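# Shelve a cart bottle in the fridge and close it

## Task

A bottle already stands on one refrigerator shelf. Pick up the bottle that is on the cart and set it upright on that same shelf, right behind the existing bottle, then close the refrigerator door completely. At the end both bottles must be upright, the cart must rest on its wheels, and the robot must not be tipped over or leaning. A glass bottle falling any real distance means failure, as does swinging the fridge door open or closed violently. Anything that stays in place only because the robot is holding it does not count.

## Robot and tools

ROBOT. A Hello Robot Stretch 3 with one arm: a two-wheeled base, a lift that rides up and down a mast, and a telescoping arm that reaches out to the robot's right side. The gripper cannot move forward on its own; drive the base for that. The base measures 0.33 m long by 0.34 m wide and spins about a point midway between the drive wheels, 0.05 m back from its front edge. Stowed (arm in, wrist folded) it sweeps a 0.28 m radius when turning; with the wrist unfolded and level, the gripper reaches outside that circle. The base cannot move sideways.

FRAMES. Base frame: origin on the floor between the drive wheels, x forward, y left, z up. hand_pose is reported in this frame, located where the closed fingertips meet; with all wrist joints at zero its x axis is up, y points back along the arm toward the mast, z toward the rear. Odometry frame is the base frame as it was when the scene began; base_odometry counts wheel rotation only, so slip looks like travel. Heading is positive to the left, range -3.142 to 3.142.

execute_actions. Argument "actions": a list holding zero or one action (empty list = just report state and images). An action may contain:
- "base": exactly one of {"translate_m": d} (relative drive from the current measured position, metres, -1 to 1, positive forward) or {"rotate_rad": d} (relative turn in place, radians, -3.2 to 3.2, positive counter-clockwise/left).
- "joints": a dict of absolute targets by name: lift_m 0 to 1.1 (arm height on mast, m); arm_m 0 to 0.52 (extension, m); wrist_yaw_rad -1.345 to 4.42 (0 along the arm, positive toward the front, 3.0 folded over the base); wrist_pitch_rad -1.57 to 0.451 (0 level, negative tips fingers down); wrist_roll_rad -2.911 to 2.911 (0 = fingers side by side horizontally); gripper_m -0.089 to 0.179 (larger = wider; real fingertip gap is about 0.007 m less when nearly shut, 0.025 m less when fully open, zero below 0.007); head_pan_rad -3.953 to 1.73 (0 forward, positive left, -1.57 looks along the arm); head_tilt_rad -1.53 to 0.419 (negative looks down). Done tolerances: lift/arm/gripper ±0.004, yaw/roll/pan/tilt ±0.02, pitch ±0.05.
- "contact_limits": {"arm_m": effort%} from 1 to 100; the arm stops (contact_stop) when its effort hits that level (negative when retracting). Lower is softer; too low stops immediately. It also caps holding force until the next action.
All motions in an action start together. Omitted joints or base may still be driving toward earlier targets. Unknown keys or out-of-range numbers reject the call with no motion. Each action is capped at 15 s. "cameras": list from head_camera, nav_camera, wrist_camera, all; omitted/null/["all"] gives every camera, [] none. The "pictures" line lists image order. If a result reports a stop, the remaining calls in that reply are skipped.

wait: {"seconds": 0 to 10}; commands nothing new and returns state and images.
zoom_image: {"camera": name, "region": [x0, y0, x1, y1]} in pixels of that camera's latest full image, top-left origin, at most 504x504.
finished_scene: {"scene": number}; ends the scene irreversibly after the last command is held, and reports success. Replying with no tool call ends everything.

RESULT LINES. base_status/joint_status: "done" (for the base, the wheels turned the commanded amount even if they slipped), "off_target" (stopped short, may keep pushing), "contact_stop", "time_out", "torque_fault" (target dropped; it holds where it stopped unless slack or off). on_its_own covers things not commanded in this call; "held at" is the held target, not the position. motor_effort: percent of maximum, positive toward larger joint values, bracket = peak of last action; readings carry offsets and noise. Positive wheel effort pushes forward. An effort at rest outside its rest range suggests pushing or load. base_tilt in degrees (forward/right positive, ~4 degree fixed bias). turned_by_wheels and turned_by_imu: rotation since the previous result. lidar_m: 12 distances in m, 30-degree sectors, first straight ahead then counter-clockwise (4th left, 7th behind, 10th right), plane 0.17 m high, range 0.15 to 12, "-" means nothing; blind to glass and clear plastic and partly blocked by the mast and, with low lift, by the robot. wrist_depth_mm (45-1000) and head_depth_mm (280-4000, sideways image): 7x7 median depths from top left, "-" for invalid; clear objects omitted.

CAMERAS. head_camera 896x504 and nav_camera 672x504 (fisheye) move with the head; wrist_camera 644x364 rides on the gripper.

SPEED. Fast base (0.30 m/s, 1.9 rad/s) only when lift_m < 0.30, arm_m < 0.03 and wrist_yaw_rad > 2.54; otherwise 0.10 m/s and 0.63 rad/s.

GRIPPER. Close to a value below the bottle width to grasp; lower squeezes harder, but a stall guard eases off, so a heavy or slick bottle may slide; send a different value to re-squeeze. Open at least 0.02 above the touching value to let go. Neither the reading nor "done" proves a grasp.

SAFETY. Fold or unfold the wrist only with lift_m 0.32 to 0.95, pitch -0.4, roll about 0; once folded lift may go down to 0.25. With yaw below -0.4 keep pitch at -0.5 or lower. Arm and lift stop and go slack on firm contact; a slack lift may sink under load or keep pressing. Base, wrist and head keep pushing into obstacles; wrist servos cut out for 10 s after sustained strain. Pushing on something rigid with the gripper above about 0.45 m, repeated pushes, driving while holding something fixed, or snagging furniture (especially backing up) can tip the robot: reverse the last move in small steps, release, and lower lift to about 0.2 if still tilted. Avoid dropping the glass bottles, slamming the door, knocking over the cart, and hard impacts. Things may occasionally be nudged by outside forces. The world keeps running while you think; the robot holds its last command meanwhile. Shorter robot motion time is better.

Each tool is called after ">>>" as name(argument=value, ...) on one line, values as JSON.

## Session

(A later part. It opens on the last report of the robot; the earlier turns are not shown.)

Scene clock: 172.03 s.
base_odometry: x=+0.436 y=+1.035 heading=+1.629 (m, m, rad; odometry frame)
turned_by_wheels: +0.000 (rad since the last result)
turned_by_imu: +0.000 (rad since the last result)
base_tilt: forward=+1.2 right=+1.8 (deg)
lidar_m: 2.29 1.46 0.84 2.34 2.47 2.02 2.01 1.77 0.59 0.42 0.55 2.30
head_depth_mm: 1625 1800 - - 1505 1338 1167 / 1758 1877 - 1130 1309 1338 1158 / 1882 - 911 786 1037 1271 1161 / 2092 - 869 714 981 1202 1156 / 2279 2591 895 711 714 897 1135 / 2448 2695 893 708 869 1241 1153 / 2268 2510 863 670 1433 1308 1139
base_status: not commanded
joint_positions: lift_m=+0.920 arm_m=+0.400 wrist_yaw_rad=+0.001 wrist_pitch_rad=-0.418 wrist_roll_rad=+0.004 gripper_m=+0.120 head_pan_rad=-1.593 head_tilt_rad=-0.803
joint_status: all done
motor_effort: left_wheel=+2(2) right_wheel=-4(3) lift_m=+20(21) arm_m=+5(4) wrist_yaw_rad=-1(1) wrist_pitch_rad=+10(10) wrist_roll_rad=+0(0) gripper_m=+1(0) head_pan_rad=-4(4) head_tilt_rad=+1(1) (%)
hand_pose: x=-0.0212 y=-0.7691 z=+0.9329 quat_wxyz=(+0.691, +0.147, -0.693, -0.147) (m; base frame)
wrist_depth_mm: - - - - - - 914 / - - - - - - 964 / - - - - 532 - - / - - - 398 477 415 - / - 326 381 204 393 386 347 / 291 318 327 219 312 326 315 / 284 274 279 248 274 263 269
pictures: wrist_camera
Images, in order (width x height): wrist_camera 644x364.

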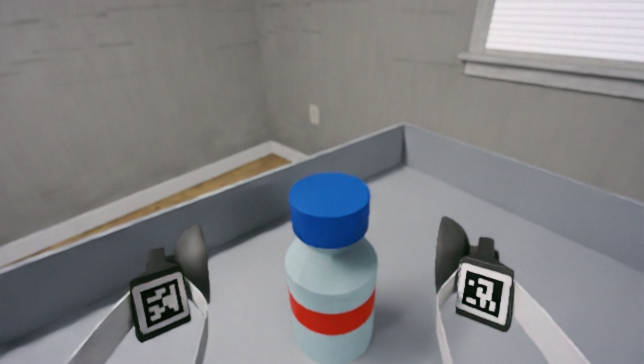

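>>> execute_actions(actions=[{"base":{"translate_m":-0.007},"joints":{"arm_m":0.471,"lift_m":0.84}}], cameras=["wrist_camera"])

>>> execute_actions(actions=[{"joints":{"gripper_m":0.025}}], cameras=[])

>>> execute_actions(actions=[{"joints":{"lift_m":0.96}}], cameras=["wrist_camera"])

Scene clock: 179.37 s.
base_odometry: x=+0.437 y=+1.028 heading=+1.629 (m, m, rad; odometry frame)
turned_by_wheels: +0.000 (rad since the last result)
turned_by_imu: +0.001 (rad since the last result)
base_tilt: forward=+1.3 right=+1.7 (deg)
lidar_m: 2.30 1.47 0.84 2.35 2.47 2.02 2.00 1.76 0.59 0.42 0.53 2.31
head_depth_mm: 1636 1810 900 1849 - - - / 1757 1922 956 - 1316 1323 1165 / 1929 2070 874 790 1035 1274 1161 / 2074 2276 839 697 974 1188 1151 / 2282 2532 869 711 719 895 1129 / 2435 2677 895 710 833 1237 1153 / 2291 2546 869 673 1455 1312 1149
base_status: done
joint_positions: lift_m=+0.840 arm_m=+0.471 wrist_yaw_rad=+0.001 wrist_pitch_rad=-0.418 wrist_roll_rad=+0.004 gripper_m=+0.120 head_pan_rad=-1.593 head_tilt_rad=-0.803
joint_status: all done
motor_effort: left_wheel=+2(4) right_wheel=-3(10) lift_m=+20(20) arm_m=+5(4) wrist_yaw_rad=-1(1) wrist_pitch_rad=+10(11) wrist_roll_rad=+0(0) gripper_m=+0(0) head_pan_rad=-4(5) head_tilt_rad=+2(1) (%)
hand_pose: x=-0.0212 y=-0.8401 z=+0.8529 quat_wxyz=(+0.691, +0.147, -0.693, -0.147) (m; base frame)
wrist_depth_mm: - - - - - - 870 / - - - - - - 938 / - - 275 95 398 347 299 / - 251 279 96 320 331 291 / 227 258 264 111 257 270 259 / 229 239 213 112 208 226 217 / 200 188 188 122 183 183 186
pictures: wrist_camera
Images, in order (width x height): wrist_camera 644x364.

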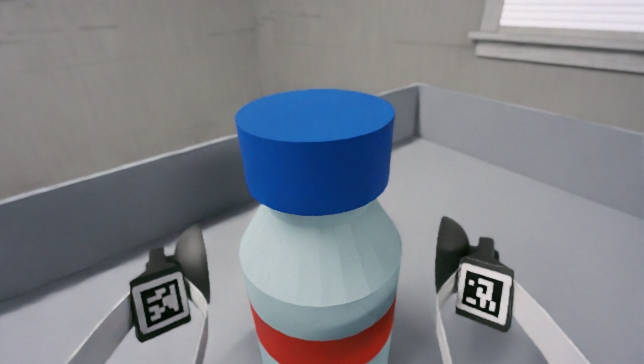

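Scene clock: 180.80 s.
base_odometry: x=+0.437 y=+1.028 heading=+1.629 (m, m, rad; odometry frame)
turned_by_wheels: +0.000 (rad since the last result)
turned_by_imu: +0.000 (rad since the last result)
base_tilt: forward=+1.4 right=+1.9 (deg)
lidar_m: 2.30 1.47 0.84 2.36 2.47 2.02 2.01 1.76 0.59 0.42 0.53 2.31
head_depth_mm: 1628 1800 895 1812 - - - / 1754 1907 959 - 1305 1314 1162 / 1891 2057 859 790 1035 1268 1158 / 2092 2309 843 698 983 1193 1158 / 2294 2498 862 714 722 899 1135 / 2452 2710 891 711 829 1235 1147 / 2271 2535 870 674 1435 1321 1152
base_status: not commanded
joint_positions: lift_m=+0.840 arm_m=+0.471 wrist_yaw_rad=+0.001 wrist_pitch_rad=-0.423 wrist_roll_rad=+0.004 gripper_m=+0.026 head_pan_rad=-1.593 head_tilt_rad=-0.803
joint_status: all done
motor_effort: left_wheel=+2(2) right_wheel=-3(3) lift_m=+19(20) arm_m=+4(5) wrist_yaw_rad=-1(0) wrist_pitch_rad=+13(14) wrist_roll_rad=+0(0) gripper_m=-22(94) head_pan_rad=-4(4) head_tilt_rad=+2(1) (%)
hand_pose: x=-0.0212 y=-0.8395 z=+0.8517 quat_wxyz=(+0.690, +0.149, -0.692, -0.149) (m; base frame)
wrist_depth_mm: - - - - - - 884 / - - - - - - 925 / - - 269 91 397 344 293 / - 250 277 91 319 328 290 / 228 257 262 106 254 261 259 / 229 228 115 107 115 218 215 / 195 194 186 115 181 186 183
pictures: none
No camera images: the call's "cameras" was empty. Leave "cameras" out to get every camera's image.

Scene clock: 182.73 s.
base_odometry: x=+0.437 y=+1.028 heading=+1.629 (m, m, rad; odometry frame)
turned_by_wheels: +0.000 (rad since the last result)
turned_by_imu: +0.000 (rad since the last result)
base_tilt: forward=+1.4 right=+1.9 (deg)
lidar_m: 2.29 1.47 0.84 2.35 2.47 2.02 2.00 1.76 0.60 0.42 0.53 2.30
head_depth_mm: 1611 - - 1098 1579 1340 1162 / 1706 - 882 1128 1292 1321 1154 / 1838 1088 909 762 1040 1279 1163 / - 1068 905 696 980 1196 1155 / 2332 2440 901 714 722 899 1129 / 2442 2677 894 712 829 1244 1144 / 2262 2530 870 673 1434 1317 1152
base_status: not commanded
joint_positions: lift_m=+0.960 arm_m=+0.471 wrist_yaw_rad=+0.001 wrist_pitch_rad=-0.447 wrist_roll_rad=+0.004 gripper_m=+0.032 head_pan_rad=-1.593 head_tilt_rad=-0.803
joint_status: all done
on_its_own: gripper_m is held at +0.031, not at your +0.025, by its stall guard, which is not easing now
motor_effort: left_wheel=+1(1) right_wheel=-3(3) lift_m=+29(31) arm_m=+4(4) wrist_yaw_rad=-1(1) wrist_pitch_rad=+27(28) wrist_roll_rad=+0(0) gripper_m=-19(22) head_pan_rad=-5(5) head_tilt_rad=+2(2) (%)
hand_pose: x=-0.0213 y=-0.8364 z=+0.9658 quat_wxyz=(+0.688, +0.157, -0.690, -0.157) (m; base frame)
wrist_depth_mm: - - - - - - 884 / - - - - - - 924 / - - - 91 - - 993 / - - - 91 452 - - / - - 323 107 416 388 - / - 302 115 107 115 351 326 / 267 296 301 115 297 302 299
pictures: wrist_camera
Images, in order (width x height): wrist_camera 644x364.

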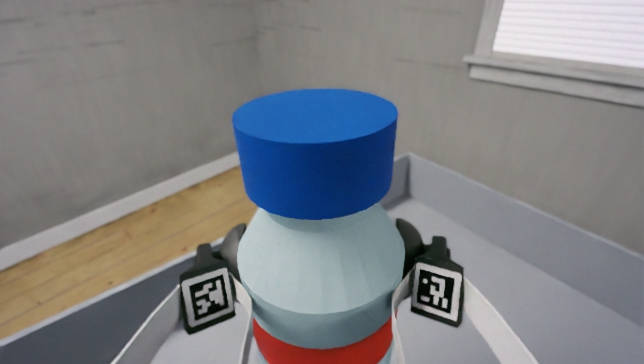

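>>> execute_actions(actions=[{"joints":{"arm_m":0.004,"lift_m":0.97,"head_pan_rad":0,"head_tilt_rad":-0.8}}], cameras=[])

>>> execute_actions(actions=[{"base":{"rotate_rad":0.62},"joints":{"wrist_yaw_rad":1.6}}], cameras=["nav_camera"])

>>> execute_actions(actions=[{"base":{"translate_m":0.6},"joints":{"lift_m":0.75}}], cameras=["nav_camera","head_camera"])

Scene clock: 220.27 s.
base_odometry: x=+0.437 y=+1.028 heading=+1.629 (m, m, rad; odometry frame)
turned_by_wheels: +0.000 (rad since the last result)
turned_by_imu: +0.001 (rad since the last result)
base_tilt: forward=+1.2 right=+1.8 (deg)
lidar_m: 2.30 1.47 0.84 2.35 2.46 2.01 2.00 1.76 0.59 0.42 0.53 2.30
head_depth_mm: 2167 2367 2411 1900 1577 1334 1171 / 2331 2571 2376 1879 1566 1335 1166 / 2518 2782 2385 1878 1572 1338 1165 / 2592 2862 2387 1883 1541 1327 1156 / 2360 2645 2356 1879 1551 1308 1155 / 2138 2396 2359 1875 1552 1323 1151 / 1965 2197 2260 1871 1529 1304 1144
base_status: not commanded
joint_positions: lift_m=+0.970 arm_m=+0.004 wrist_yaw_rad=+0.001 wrist_pitch_rad=-0.447 wrist_roll_rad=+0.004 gripper_m=+0.032 head_pan_rad=-0.007 head_tilt_rad=-0.803
joint_status: all done
on_its_own: gripper_m is held at +0.031, not at your +0.025, by its stall guard, which is not easing now
motor_effort: left_wheel=+1(2) right_wheel=-3(3) lift_m=+29(29) arm_m=-5(5) wrist_yaw_rad=-1(1) wrist_pitch_rad=+27(27) wrist_roll_rad=+0(0) gripper_m=-19(19) head_pan_rad=+4(60) head_tilt_rad=+1(2) (%)
hand_pose: x=-0.0213 y=-0.3699 z=+0.9758 quat_wxyz=(+0.688, +0.157, -0.690, -0.157) (m; base frame)
wrist_depth_mm: - - - - - - - / - - - - - - - / - - 643 91 695 645 - / - 577 524 91 506 599 - / - 464 442 107 401 - - / - 712 115 107 115 - - / - - 273 115 660 - -
pictures: none
No camera images: the call's "cameras" was empty. Leave "cameras" out to get every camera's image.

Scene clock: 222.20 s.
base_odometry: x=+0.437 y=+1.028 heading=+2.249 (m, m, rad; odometry frame)
turned_by_wheels: +0.620 (rad since the last result)
turned_by_imu: +0.617 (rad since the last result)
base_tilt: forward=+1.2 right=+1.7 (deg)
lidar_m: 1.47 0.84 2.50 2.01 2.02 1.91 1.76 0.53 0.42 0.71 2.32 2.20
head_depth_mm: 1883 2176 2404 1896 1569 294 1110 / 1870 2110 2329 1886 1555 1309 1165 / 1824 2071 2313 1905 1560 1329 1156 / 1313 1501 1837 1852 1545 1323 1152 / 1552 1770 2052 1846 1549 1313 1153 / 1511 1718 2010 1800 1542 1321 1150 / 1430 1579 1514 1414 1321 1319 1148
base_status: done
joint_positions: lift_m=+0.970 arm_m=+0.004 wrist_yaw_rad=+1.598 wrist_pitch_rad=-0.447 wrist_roll_rad=+0.004 gripper_m=+0.032 head_pan_rad=-0.007 head_tilt_rad=-0.803
joint_status: all done
on_its_own: gripper_m is held at +0.031, not at your +0.025, by its stall guard, which is not easing now
motor_effort: left_wheel=-3(6) right_wheel=+4(9) lift_m=+29(29) arm_m=-4(5) wrist_yaw_rad=+1(6) wrist_pitch_rad=+27(27) wrist_roll_rad=+0(0) gripper_m=-20(20) head_pan_rad=+4(4) head_tilt_rad=+1(2) (%)
hand_pose: x=+0.1992 y=-0.1433 z=+0.9758 quat_wxyz=(+0.593, +0.604, -0.369, +0.384) (m; base frame)
wrist_depth_mm: 631 933 - - - - - / - 896 - - - - - / - 881 - 91 - - - / - 901 - 91 - - - / - - - 107 - - - / - - 115 107 115 - - / - - - 115 - - -
pictures: nav_camera (sideways: a quarter turn counterclockwise sets it upright)
Images, in order (width x height): nav_camera 672x504.

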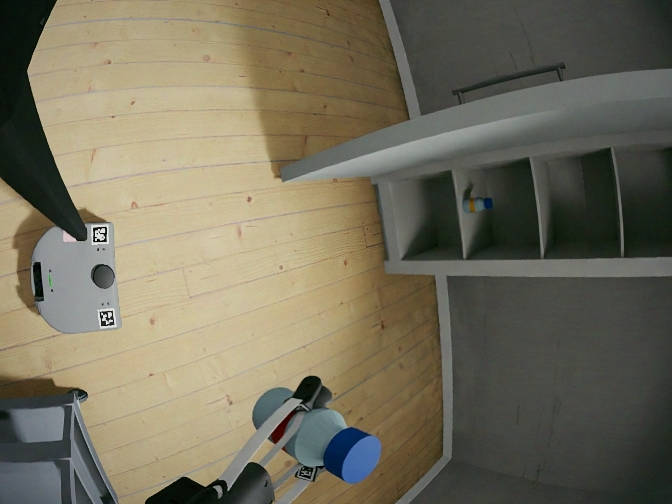

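Scene clock: 229.63 s.
base_odometry: x=+0.060 y=+1.495 heading=+2.249 (m, m, rad; odometry frame)
turned_by_wheels: +0.000 (rad since the last result)
turned_by_imu: +0.000 (rad since the last result)
base_tilt: forward=+1.3 right=+1.8 (deg)
lidar_m: 0.87 0.53 0.38 2.56 2.58 2.55 2.36 0.87 1.11 2.21 2.23 1.54
head_depth_mm: 1324 1506 1780 1912 1574 1341 417 / 1290 1490 1718 1889 1567 1333 431 / 1214 1418 1692 1857 1562 1327 1168 / 758 861 1004 1177 1460 1328 1150 / 1074 962 1341 1557 1458 1317 1154 / 1074 955 1330 1202 1419 1317 1153 / 1060 948 1319 1192 1378 1317 1147
base_status: done
joint_positions: lift_m=+0.750 arm_m=+0.004 wrist_yaw_rad=+1.598 wrist_pitch_rad=-0.448 wrist_roll_rad=+0.004 gripper_m=+0.032 head_pan_rad=-0.007 head_tilt_rad=-0.803
joint_status: all done
on_its_own: gripper_m is held at +0.031, not at your +0.025, by its stall guard, which is not easing now
motor_effort: left_wheel=-3(4) right_wheel=+3(10) lift_m=+22(22) arm_m=-4(4) wrist_yaw_rad=+2(2) wrist_pitch_rad=+27(27) wrist_roll_rad=+0(0) gripper_m=-20(20) head_pan_rad=+5(5) head_tilt_rad=+2(2) (%)
hand_pose: x=+0.1991 y=-0.1433 z=+0.7561 quat_wxyz=(+0.593, +0.604, -0.369, +0.383) (m; base frame)
wrist_depth_mm: 666 - - - - - - / 681 940 - 789 - - - / 667 840 836 91 - - - / 651 928 - 91 - - - / 633 951 - 107 - - - / 627 953 115 107 115 - - / 602 855 893 115 877 876 905
pictures: head_camera (sideways: a quarter turn clockwise sets it upright), nav_camera (sideways: a quarter turn counterclockwise sets it upright)
Images, in order (width x height): head_camera 896x504, nav_camera 672x504.

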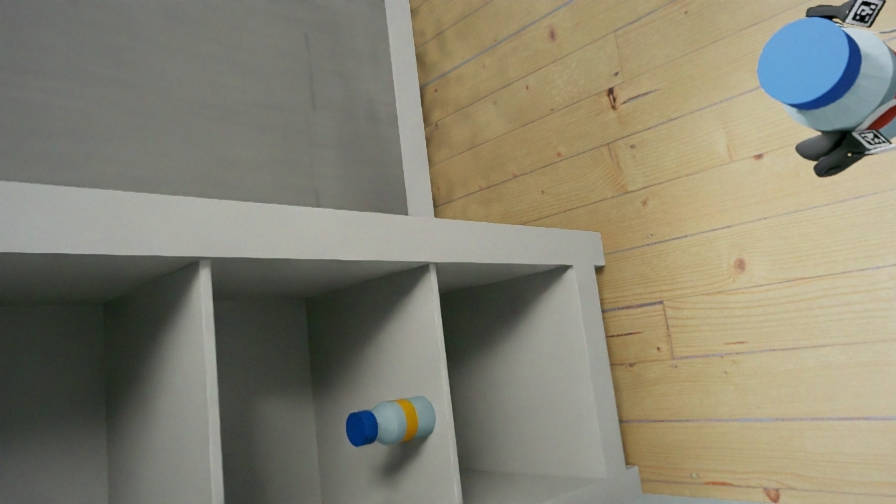

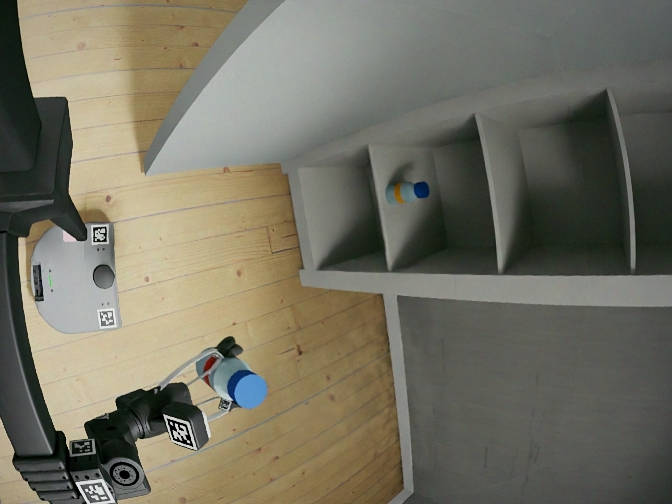

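>>> execute_actions(actions=[{"base":{"rotate_rad":0.25},"joints":{"lift_m":0.72}}], cameras=[])

>>> execute_actions(actions=[{"base":{"translate_m":0.29}}], cameras=[])

>>> execute_actions(actions=[{"base":{"rotate_rad":1.82},"joints":{"head_pan_rad":-1.5,"wrist_yaw_rad":2.2}}], cameras=["nav_camera"])

>>> execute_actions(actions=[{"joints":{"wrist_yaw_rad":-0.3}}])

Scene clock: 251.83 s.
base_odometry: x=+0.060 y=+1.495 heading=+2.499 (m, m, rad; odometry frame)
turned_by_wheels: +0.250 (rad since the last result)
turned_by_imu: +0.249 (rad since the last result)
base_tilt: forward=+1.3 right=+1.6 (deg)
lidar_m: 0.89 0.40 0.38 2.23 2.24 2.39 0.87 0.90 2.25 2.21 1.84 0.87
head_depth_mm: 712 795 1524 1794 1568 1349 452 / 1031 886 965 1133 1493 1334 449 / 1093 975 1360 1279 1444 1332 1188 / 1096 973 1350 1544 1442 1330 1158 / 1090 961 1366 1555 1437 1319 1152 / 984 936 1066 1162 1317 1293 1150 / 740 805 867 894 917 947 982
base_status: done
joint_positions: lift_m=+0.720 arm_m=+0.004 wrist_yaw_rad=+1.598 wrist_pitch_rad=-0.448 wrist_roll_rad=+0.004 gripper_m=+0.032 head_pan_rad=-0.007 head_tilt_rad=-0.803
joint_status: all done
on_its_own: gripper_m is held at +0.031, not at your +0.025, by its stall guard, which is not easing now
motor_effort: left_wheel=-2(7) right_wheel=+4(9) lift_m=+23(23) arm_m=-4(4) wrist_yaw_rad=+2(2) wrist_pitch_rad=+27(27) wrist_roll_rad=+0(0) gripper_m=-18(20) head_pan_rad=+4(4) head_tilt_rad=+2(2) (%)
hand_pose: x=+0.1991 y=-0.1433 z=+0.7261 quat_wxyz=(+0.593, +0.604, -0.369, +0.383) (m; base frame)
wrist_depth_mm: 471 662 - - - - - / 478 661 944 - - - - / 478 669 843 91 - - - / 478 679 898 91 - - - / 485 673 908 107 - - - / 480 677 115 107 115 - - / 486 645 875 115 842 862 861
pictures: none
No camera images: the call's "cameras" was empty. Leave "cameras" out to get every camera's image.

Scene clock: 256.17 s.
base_odometry: x=-0.172 y=+1.669 heading=+2.499 (m, m, rad; odometry frame)
turned_by_wheels: +0.000 (rad since the last result)
turned_by_imu: +0.000 (rad since the last result)
base_tilt: forward=+1.2 right=+1.9 (deg)
lidar_m: 0.68 0.37 0.29 0.28 2.71 2.69 1.15 1.22 2.28 2.24 1.46 0.60
head_depth_mm: 731 705 651 715 919 1338 454 / 832 885 705 1006 942 1168 450 / 836 876 697 1110 984 1250 1177 / 842 872 696 1102 985 1245 1162 / 844 863 693 1100 981 1242 1149 / 825 821 717 997 969 1190 1130 / 625 643 654 749 830 863 895
base_status: done
joint_positions: lift_m=+0.720 arm_m=+0.004 wrist_yaw_rad=+1.598 wrist_pitch_rad=-0.448 wrist_roll_rad=+0.004 gripper_m=+0.032 head_pan_rad=-0.007 head_tilt_rad=-0.803
joint_status: not commanded
on_its_own: gripper_m is held at +0.031, not at your +0.025, by its stall guard, which is not easing now
motor_effort: left_wheel=-3(3) right_wheel=+2(9) lift_m=+23(22) arm_m=-4(4) wrist_yaw_rad=+2(2) wrist_pitch_rad=+27(27) wrist_roll_rad=+0(0) gripper_m=-19(20) head_pan_rad=+4(4) head_tilt_rad=+1(2) (%)
hand_pose: x=+0.1991 y=-0.1433 z=+0.7261 quat_wxyz=(+0.593, +0.604, -0.369, +0.383) (m; base frame)
wrist_depth_mm: 446 553 822 808 427 878 871 / 445 560 868 877 460 968 936 / 449 557 713 91 476 - - / 449 611 624 91 540 - - / 454 634 752 107 571 - - / 452 634 115 107 115 - - / 453 596 864 115 852 875 841
pictures: none
No camera images: the call's "cameras" was empty. Leave "cameras" out to get every camera's image.

Scene clock: 260.03 s.
base_odometry: x=-0.172 y=+1.669 heading=-1.965 (m, m, rad; odometry frame)
turned_by_wheels: +1.820 (rad since the last result)
turned_by_imu: +1.810 (rad since the last result)
base_tilt: forward=+1.3 right=+1.8 (deg)
lidar_m: 0.28 2.90 2.64 1.16 2.48 2.24 1.99 0.62 0.60 0.50 0.31 0.28
head_depth_mm: 816 867 681 1113 949 1187 - / 849 884 703 1109 919 1204 - / 711 800 730 1107 992 1224 - / 532 612 697 879 1051 1235 - / 508 565 649 748 889 1079 1130 / 428 467 517 578 655 761 900 / 366 395 428 471 522 584 667
base_status: done
joint_positions: lift_m=+0.720 arm_m=+0.004 wrist_yaw_rad=+2.198 wrist_pitch_rad=-0.448 wrist_roll_rad=+0.004 gripper_m=+0.032 head_pan_rad=-1.493 head_tilt_rad=-0.803
joint_status: all done
on_its_own: gripper_m is held at +0.031, not at your +0.025, by its stall guard, which is not easing now
motor_effort: left_wheel=-2(6) right_wheel=+4(10) lift_m=+22(22) arm_m=-4(4) wrist_yaw_rad=+2(4) wrist_pitch_rad=+27(27) wrist_roll_rad=+0(0) gripper_m=-19(20) head_pan_rad=-5(62) head_tilt_rad=+2(2) (%)
hand_pose: x=+0.1573 y=-0.0200 z=+0.7261 quat_wxyz=(+0.453, +0.686, -0.174, +0.541) (m; base frame)
wrist_depth_mm: - - - - - 171 141 / - - - - - 180 147 / - - - 91 229 190 154 / - - - 91 248 202 162 / - - - 107 249 214 170 / - - 115 107 115 222 178 / 914 902 855 115 310 232 188
pictures: nav_camera (sideways: a quarter turn counterclockwise sets it upright)
Images, in order (width x height): nav_camera 672x504.

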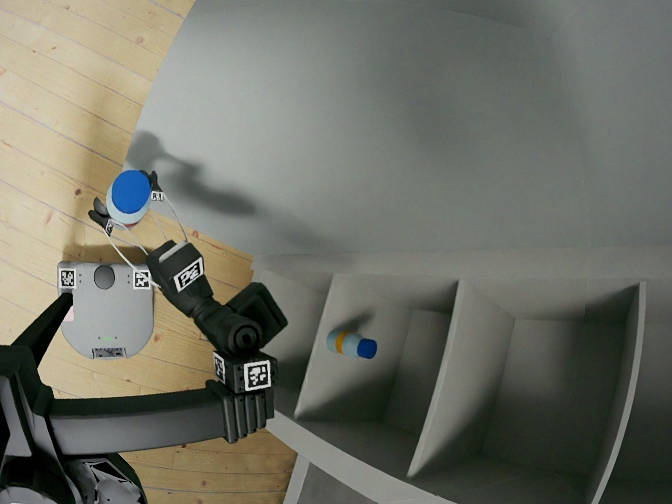

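Scene clock: 262.27 s.
base_odometry: x=-0.172 y=+1.669 heading=-1.965 (m, m, rad; odometry frame)
turned_by_wheels: +0.000 (rad since the last result)
turned_by_imu: +0.000 (rad since the last result)
base_tilt: forward=+1.2 right=+1.7 (deg)
lidar_m: 0.28 2.92 2.65 1.16 2.48 2.24 1.99 0.63 0.60 0.50 0.31 0.28
head_depth_mm: 816 872 678 1119 944 1186 - / 847 885 703 1107 906 1172 - / 710 798 732 1114 943 - - / 532 611 700 880 1052 1254 1179 / 508 567 650 750 893 1083 1133 / 427 468 518 579 656 759 900 / 365 395 430 471 521 587 669
base_status: not commanded
joint_positions: lift_m=+0.720 arm_m=+0.004 wrist_yaw_rad=-0.297 wrist_pitch_rad=-0.448 wrist_roll_rad=+0.004 gripper_m=+0.032 head_pan_rad=-1.493 head_tilt_rad=-0.803
joint_status: all done
on_its_own: gripper_m is held at +0.031, not at your +0.025, by its stall guard, which is not easing now
motor_effort: left_wheel=-2(3) right_wheel=+3(4) lift_m=+22(22) arm_m=-4(4) wrist_yaw_rad=-2(5) wrist_pitch_rad=+27(27) wrist_roll_rad=+0(0) gripper_m=-20(19) head_pan_rad=-5(5) head_tilt_rad=+1(1) (%)
hand_pose: x=-0.0862 y=-0.3600 z=+0.7261 quat_wxyz=(+0.657, +0.053, -0.706, -0.258) (m; base frame)
wrist_depth_mm: 283 349 656 666 672 426 287 / 303 346 670 729 718 426 306 / 297 352 475 91 691 431 333 / 295 381 468 91 556 434 375 / 294 410 465 107 465 437 - / 293 405 115 107 115 470 - / 292 380 565 115 702 569 873
pictures: head_camera (sideways: a quarter turn clockwise sets it upright), nav_camera (sideways: a quarter turn counterclockwise sets it upright), wrist_camera
Images, in order (width x height): head_camera 896x504, nav_camera 672x504, wrist_camera 644x364.

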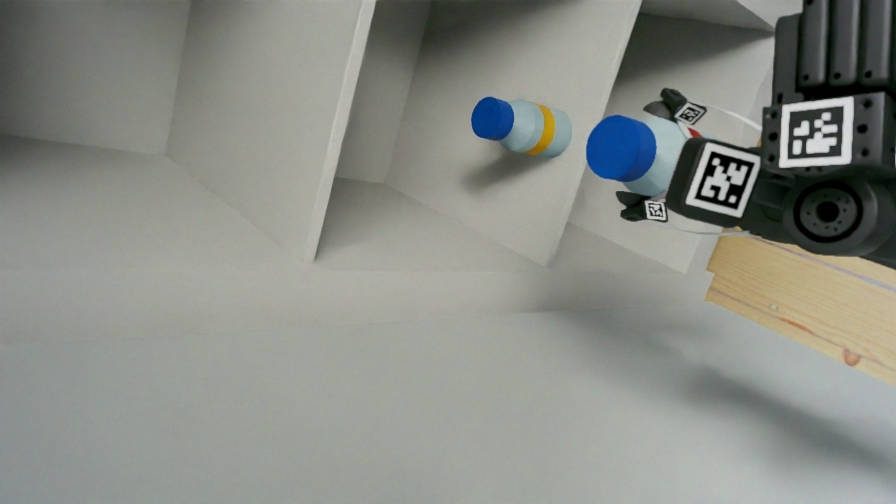

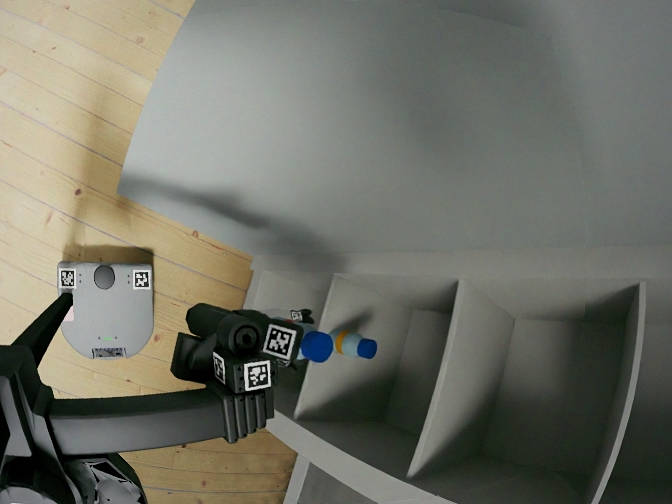

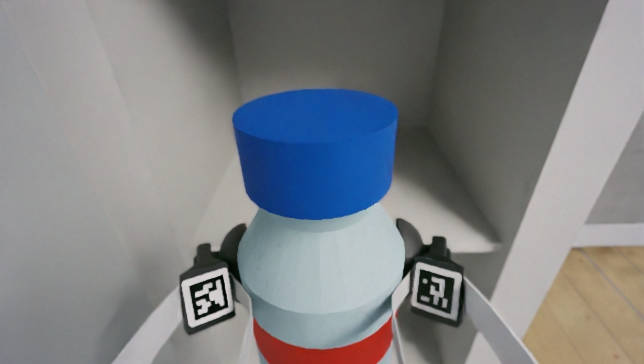

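>>> execute_actions(actions=[{"joints":{"wrist_yaw_rad":-0.12,"lift_m":0.69,"arm_m":0.2,"head_tilt_rad":-0.7}}], cameras=["head_camera","wrist_camera"])

>>> execute_actions(actions=[{"joints":{"arm_m":0.3},"contact_limits":{"arm_m":15}}], cameras=["head_camera","wrist_camera"])

Scene clock: 285.13 s.
base_odometry: x=-0.172 y=+1.669 heading=-1.965 (m, m, rad; odometry frame)
turned_by_wheels: +0.000 (rad since the last result)
turned_by_imu: +0.001 (rad since the last result)
base_tilt: forward=+1.4 right=+1.8 (deg)
lidar_m: 0.28 2.91 2.65 1.16 2.49 2.24 1.99 0.63 0.60 0.50 0.31 0.28
head_depth_mm: 804 886 788 1120 1001 902 1080 / 829 917 784 1150 995 - 1131 / 691 815 780 1140 877 - 1155 / 521 589 675 797 903 1136 1174 / 499 545 615 695 800 937 1124 / 420 454 496 545 607 682 782 / 361 386 414 450 489 538 598
base_status: not commanded
joint_positions: lift_m=+0.690 arm_m=+0.200 wrist_yaw_rad=-0.121 wrist_pitch_rad=-0.448 wrist_roll_rad=+0.004 gripper_m=+0.032 head_pan_rad=-1.493 head_tilt_rad=-0.705
joint_status: all done
on_its_own: gripper_m is held at +0.031, not at your +0.025, by its stall guard, which is not easing now
motor_effort: left_wheel=-2(3) right_wheel=+4(5) lift_m=+22(23) arm_m=+5(6) wrist_yaw_rad=+1(6) wrist_pitch_rad=+27(27) wrist_roll_rad=+0(0) gripper_m=-19(19) head_pan_rad=-5(4) head_tilt_rad=+2(11) (%)
hand_pose: x=-0.0482 y=-0.5635 z=+0.6960 quat_wxyz=(+0.677, +0.115, -0.699, -0.199) (m; base frame)
wrist_depth_mm: 139 159 250 502 490 473 450 / 153 162 255 510 535 510 478 / 172 170 209 91 571 558 485 / 202 187 215 91 481 511 470 / - 206 218 107 231 400 412 / 180 240 115 107 115 346 342 / 181 275 274 115 284 297 296
pictures: head_camera (sideways: a quarter turn clockwise sets it upright), wrist_camera
Images, in order (width x height): head_camera 896x504, wrist_camera 644x364.

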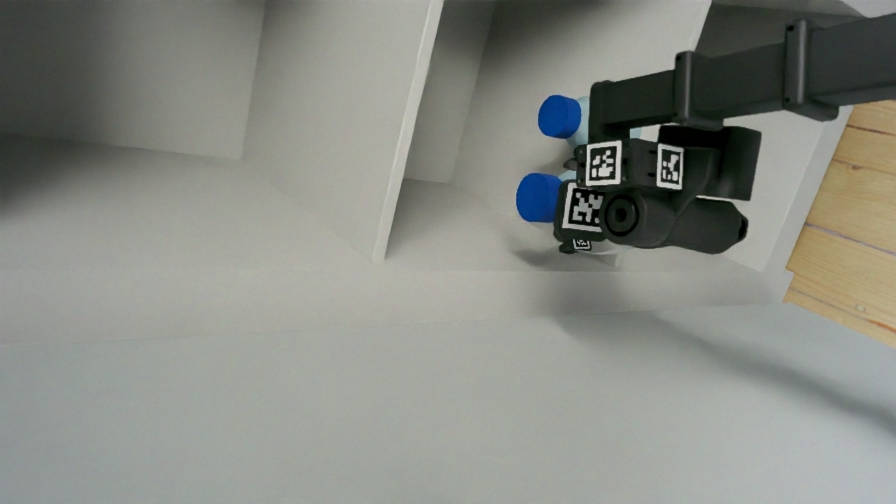

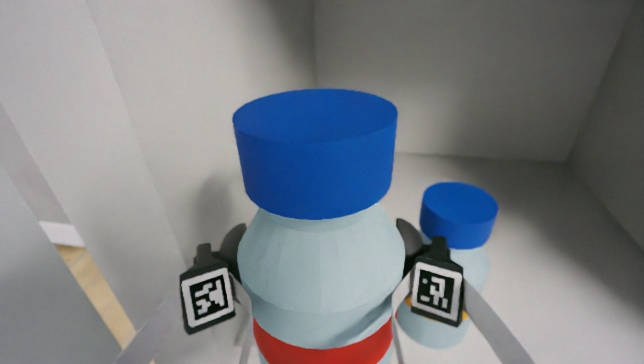

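Scene clock: 287.10 s.
base_odometry: x=-0.172 y=+1.669 heading=-1.965 (m, m, rad; odometry frame)
turned_by_wheels: +0.000 (rad since the last result)
turned_by_imu: +0.000 (rad since the last result)
base_tilt: forward=+1.3 right=+1.8 (deg)
lidar_m: 0.28 2.91 2.64 1.16 2.49 2.24 2.00 0.63 0.60 0.50 0.31 0.28
head_depth_mm: 802 886 788 1121 998 897 1088 / 833 922 780 1163 1026 1243 1130 / 692 815 778 1115 - 1237 1154 / 521 588 673 786 910 1182 1173 / 498 545 617 694 795 932 1122 / 420 454 495 546 606 683 780 / 360 387 415 449 489 539 596
base_status: not commanded
joint_positions: lift_m=+0.690 arm_m=+0.300 wrist_yaw_rad=-0.121 wrist_pitch_rad=-0.448 wrist_roll_rad=+0.004 gripper_m=+0.032 head_pan_rad=-1.493 head_tilt_rad=-0.705
joint_status: all done
on_its_own: gripper_m is held at +0.031, not at your +0.025, by its stall guard, which is not easing now
motor_effort: left_wheel=-2(3) right_wheel=+3(4) lift_m=+23(22) arm_m=+4(5) wrist_yaw_rad=+1(1) wrist_pitch_rad=+27(27) wrist_roll_rad=+0(0) gripper_m=-19(19) head_pan_rad=-5(5) head_tilt_rad=+2(2) (%)
contact_limits: arm_m 15 (drawing in: default 32, maximum 52; extending or still: default 44, maximum 71)
hand_pose: x=-0.0482 y=-0.6635 z=+0.6960 quat_wxyz=(+0.677, +0.115, -0.699, -0.199) (m; base frame)
wrist_depth_mm: 94 115 181 414 411 393 374 / 95 118 186 373 444 430 405 / 96 120 153 91 474 463 434 / 98 122 157 91 498 492 467 / 99 124 158 107 411 417 410 / 100 125 115 107 115 182 344 / 102 121 181 115 291 160 151
pictures: head_camera (sideways: a quarter turn clockwise sets it upright), wrist_camera
Images, in order (width x height): head_camera 896x504, wrist_camera 644x364.

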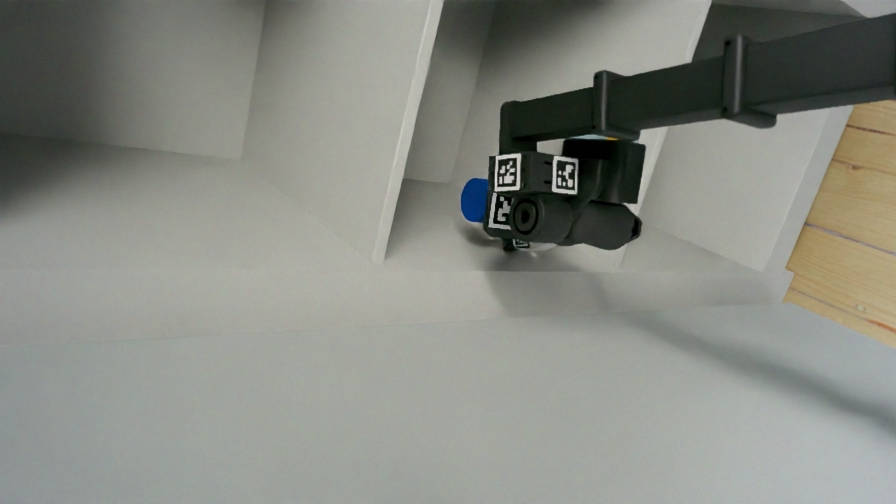

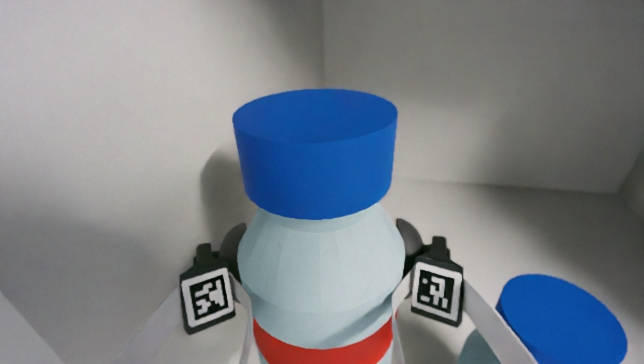

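>>> execute_actions(actions=[{"base":{"translate_m":-0.015},"joints":{"arm_m":0.40,"wrist_yaw_rad":-0.3,"lift_m":0.70},"contact_limits":{"arm_m":15}}], cameras=["head_camera","wrist_camera"])

>>> execute_actions(actions=[{"base":{"translate_m":-0.015},"joints":{"arm_m":0.47,"wrist_yaw_rad":-0.5},"contact_limits":{"arm_m":15}}], cameras=["head_camera","wrist_camera"])

Scene clock: 302.17 s.
base_odometry: x=-0.166 y=+1.683 heading=-1.965 (m, m, rad; odometry frame)
turned_by_wheels: +0.000 (rad since the last result)
turned_by_imu: +0.001 (rad since the last result)
base_tilt: forward=+1.3 right=+1.9 (deg)
lidar_m: 0.30 2.92 2.65 1.16 2.46 2.22 1.98 0.62 0.59 0.52 0.33 0.30
head_depth_mm: 801 876 785 1106 1009 899 - / 828 915 784 1131 - 1208 1133 / 733 865 777 664 964 1231 1155 / 554 627 689 804 941 1213 1173 / 502 558 628 712 830 983 1132 / 443 480 522 576 639 719 821 / 380 407 437 473 516 567 628
base_status: done
joint_positions: lift_m=+0.700 arm_m=+0.400 wrist_yaw_rad=-0.299 wrist_pitch_rad=-0.449 wrist_roll_rad=+0.004 gripper_m=+0.032 head_pan_rad=-1.493 head_tilt_rad=-0.705
joint_status: all done
on_its_own: gripper_m is held at +0.031, not at your +0.025, by its stall guard, which is not easing now
motor_effort: left_wheel=-2(7) right_wheel=+4(9) lift_m=+29(28) arm_m=+4(4) wrist_yaw_rad=-1(5) wrist_pitch_rad=+27(28) wrist_roll_rad=+0(0) gripper_m=-20(19) head_pan_rad=-5(5) head_tilt_rad=+2(2) (%)
contact_limits: arm_m 15 (drawing in: default 32, maximum 52; extending or still: default 44, maximum 71)
hand_pose: x=-0.0864 y=-0.7553 z=+0.7055 quat_wxyz=(+0.657, +0.053, -0.706, -0.259) (m; base frame)
wrist_depth_mm: 111 150 289 335 331 331 329 / 111 149 288 359 360 359 356 / 110 148 204 91 390 394 386 / 110 148 204 91 429 429 414 / 110 147 201 107 424 428 408 / 109 146 115 107 115 357 353 / 108 136 219 115 302 307 307
pictures: head_camera (sideways: a quarter turn clockwise sets it upright), wrist_camera
Images, in order (width x height): head_camera 896x504, wrist_camera 644x364.

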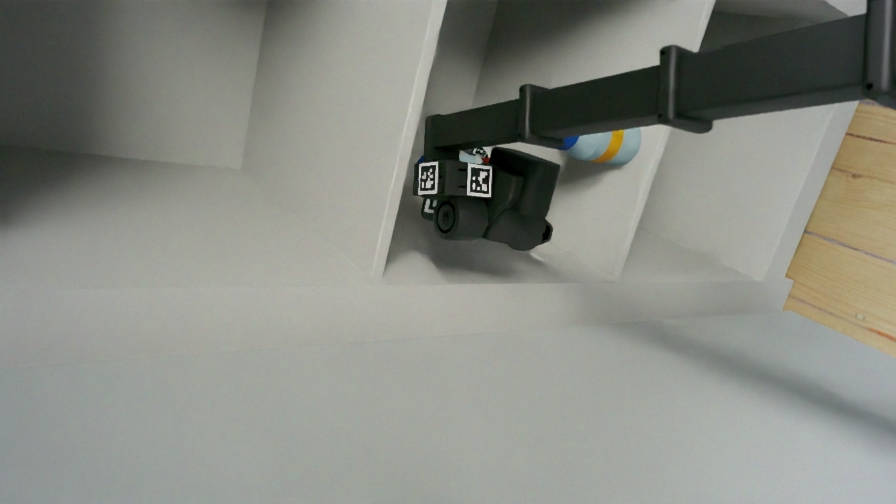

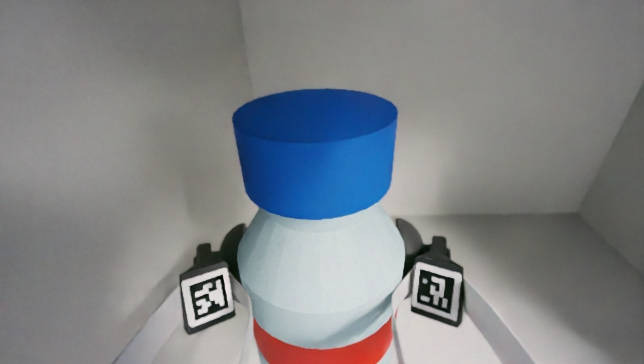

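Scene clock: 303.13 s.
base_odometry: x=-0.160 y=+1.697 heading=-1.964 (m, m, rad; odometry frame)
turned_by_wheels: +0.000 (rad since the last result)
turned_by_imu: +0.001 (rad since the last result)
base_tilt: forward=+1.2 right=+1.8 (deg)
lidar_m: 0.31 2.91 2.66 1.16 2.45 2.21 1.97 1.24 0.58 0.55 0.34 0.31
head_depth_mm: 794 877 791 1113 1007 899 - / 821 915 783 1129 - 1213 1133 / 774 899 779 - 938 1240 1154 / 587 661 709 831 962 1210 1180 / 502 562 637 725 847 1007 1146 / 466 502 549 603 669 756 862 / 399 427 459 497 540 595 659
base_status: done
joint_positions: lift_m=+0.700 arm_m=+0.414 wrist_yaw_rad=-0.498 wrist_pitch_rad=-0.448 wrist_roll_rad=+0.004 gripper_m=+0.032 head_pan_rad=-1.493 head_tilt_rad=-0.704
joint_status: arm_m contact_stop (moved +0.014 of +0.070); the others done
on_its_own: gripper_m is held at +0.031, not at your +0.025, by its stall guard, which is not easing now; arm_m is slack since a contact_stop, until your next command for it (your +0.470 is given up)
motor_effort: left_wheel=+5(9) right_wheel=-15(31) lift_m=+29(29) arm_m=+0(17) wrist_yaw_rad=-1(5) wrist_pitch_rad=+27(27) wrist_roll_rad=+0(0) gripper_m=-19(18) head_pan_rad=-5(4) head_tilt_rad=+2(3) (%)
contact_limits: arm_m 15 (drawing in: default 32, maximum 52; extending or still: default 44, maximum 71)
hand_pose: x=-0.1269 y=-0.7526 z=+0.7057 quat_wxyz=(+0.628, -0.018, -0.708, -0.323) (m; base frame)
wrist_depth_mm: 200 290 308 325 342 361 311 / 194 306 332 344 371 390 317 / 187 291 349 91 403 424 323 / 182 274 385 91 451 459 330 / 176 264 404 107 423 421 336 / 171 248 115 107 115 362 336 / 166 222 306 115 302 310 304
pictures: head_camera (sideways: a quarter turn clockwise sets it upright), wrist_camera
Images, in order (width x height): head_camera 896x504, wrist_camera 644x364.

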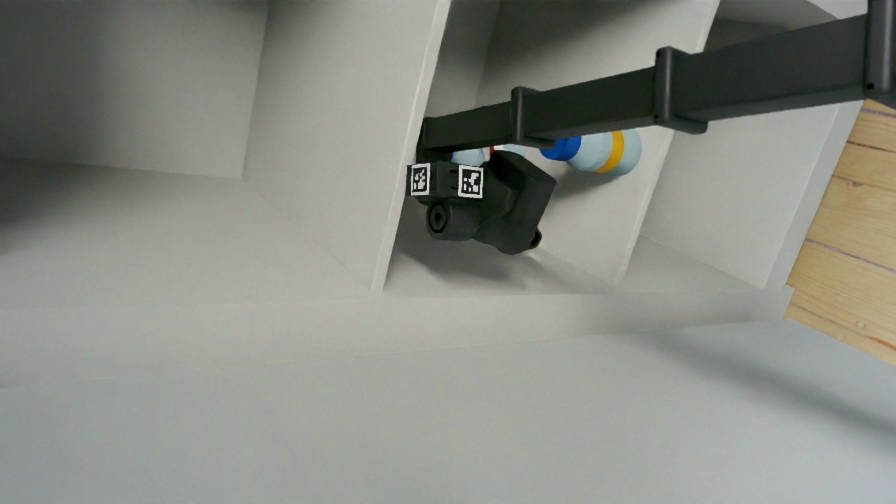

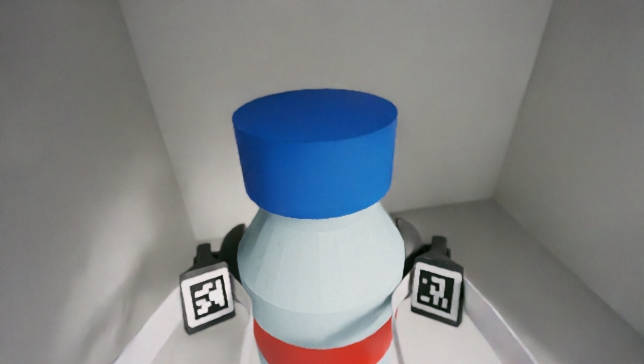

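>>> execute_actions(actions=[{"joints":{"arm_m":0.40,"lift_m":0.67}}], cameras=[])

>>> execute_actions(actions=[{"joints":{"arm_m":0.47},"contact_limits":{"arm_m":15}}], cameras=["head_camera","wrist_camera"])

Scene clock: 308.67 s.
base_odometry: x=-0.160 y=+1.697 heading=-1.965 (m, m, rad; odometry frame)
turned_by_wheels: +0.000 (rad since the last result)
turned_by_imu: +0.000 (rad since the last result)
base_tilt: forward=+1.3 right=+1.9 (deg)
lidar_m: 0.31 2.92 2.65 1.15 2.45 2.22 1.97 1.24 0.58 0.55 0.34 0.31
head_depth_mm: 795 872 791 1105 1004 898 1035 / 823 914 786 1138 1028 - 1136 / 780 894 782 1091 907 1243 1150 / 588 663 709 855 946 1207 1182 / 499 562 638 726 844 1009 1138 / 464 503 548 604 672 755 864 / 399 427 460 496 541 596 657
base_status: not commanded
joint_positions: lift_m=+0.670 arm_m=+0.400 wrist_yaw_rad=-0.499 wrist_pitch_rad=-0.448 wrist_roll_rad=+0.004 gripper_m=+0.032 head_pan_rad=-1.493 head_tilt_rad=-0.704
joint_status: all done
on_its_own: gripper_m is held at +0.031, not at your +0.025, by its stall guard, which is not easing now
motor_effort: left_wheel=-1(4) right_wheel=+2(14) lift_m=+22(26) arm_m=-5(6) wrist_yaw_rad=-1(1) wrist_pitch_rad=+27(27) wrist_roll_rad=+0(0) gripper_m=-19(19) head_pan_rad=-5(4) head_tilt_rad=+2(1) (%)
hand_pose: x=-0.1270 y=-0.7389 z=+0.6760 quat_wxyz=(+0.628, -0.018, -0.708, -0.323) (m; base frame)
wrist_depth_mm: 209 301 323 336 352 369 306 / 203 320 345 356 386 398 311 / 197 305 360 91 421 424 317 / 191 291 399 91 457 440 322 / 185 277 386 107 383 386 330 / 179 263 115 107 115 325 312 / 174 234 277 115 272 279 275
pictures: none
No camera images: the call's "cameras" was empty. Leave "cameras" out to get every camera's image.

Scene clock: 310.37 s.
base_odometry: x=-0.160 y=+1.697 heading=-1.965 (m, m, rad; odometry frame)
turned_by_wheels: +0.000 (rad since the last result)
turned_by_imu: +0.000 (rad since the last result)
base_tilt: forward=+1.3 right=+1.7 (deg)
lidar_m: 0.31 2.93 2.66 1.16 2.45 2.22 1.97 1.23 0.58 0.55 0.35 0.31
head_depth_mm: 793 872 787 1105 1010 896 1040 / 825 914 786 1136 1030 - 1137 / 780 896 781 654 943 1239 1161 / 587 664 709 839 963 1212 1174 / 501 564 640 727 844 1003 1147 / 466 502 549 603 671 756 865 / 399 428 458 497 541 595 659
base_status: not commanded
joint_positions: lift_m=+0.670 arm_m=+0.470 wrist_yaw_rad=-0.499 wrist_pitch_rad=-0.448 wrist_roll_rad=+0.004 gripper_m=+0.032 head_pan_rad=-1.493 head_tilt_rad=-0.704
joint_status: all done
on_its_own: gripper_m is held at +0.031, not at your +0.025, by its stall guard, which is not easing now
motor_effort: left_wheel=-1(1) right_wheel=+2(2) lift_m=+23(23) arm_m=+5(8) wrist_yaw_rad=-1(1) wrist_pitch_rad=+27(27) wrist_roll_rad=+0(0) gripper_m=-19(19) head_pan_rad=-4(5) head_tilt_rad=+2(1) (%)
contact_limits: arm_m 15 (drawing in: default 32, maximum 52; extending or still: default 44, maximum 71)
hand_pose: x=-0.1270 y=-0.8083 z=+0.6760 quat_wxyz=(+0.628, -0.018, -0.708, -0.323) (m; base frame)
wrist_depth_mm: 170 247 263 274 291 307 312 / 165 260 283 296 314 334 334 / 160 248 297 91 344 371 342 / 155 237 327 91 384 414 345 / 150 225 345 107 380 386 353 / 149 212 115 108 115 326 318 / 145 190 278 115 271 278 276
pictures: head_camera (sideways: a quarter turn clockwise sets it upright), wrist_camera
Images, in order (width x height): head_camera 896x504, wrist_camera 644x364.

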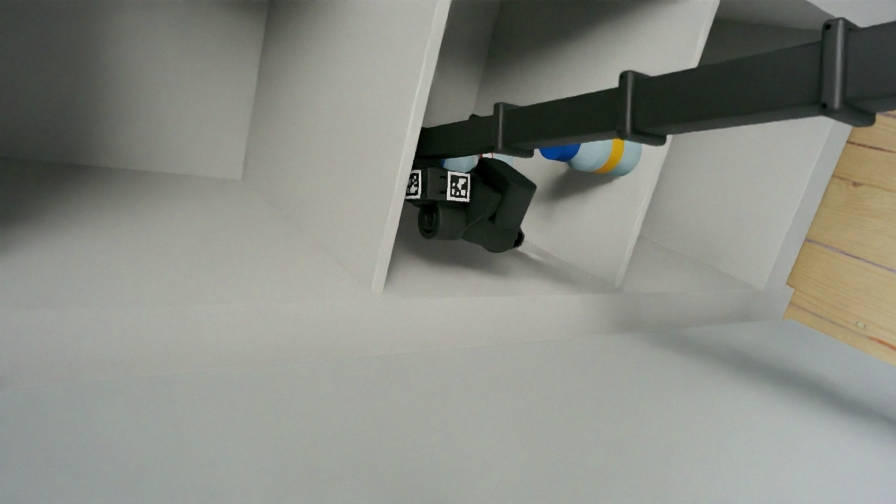

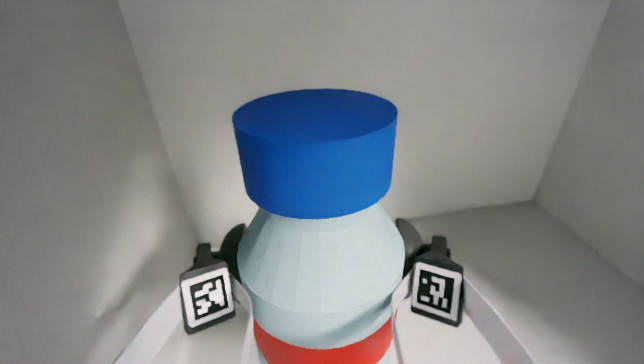

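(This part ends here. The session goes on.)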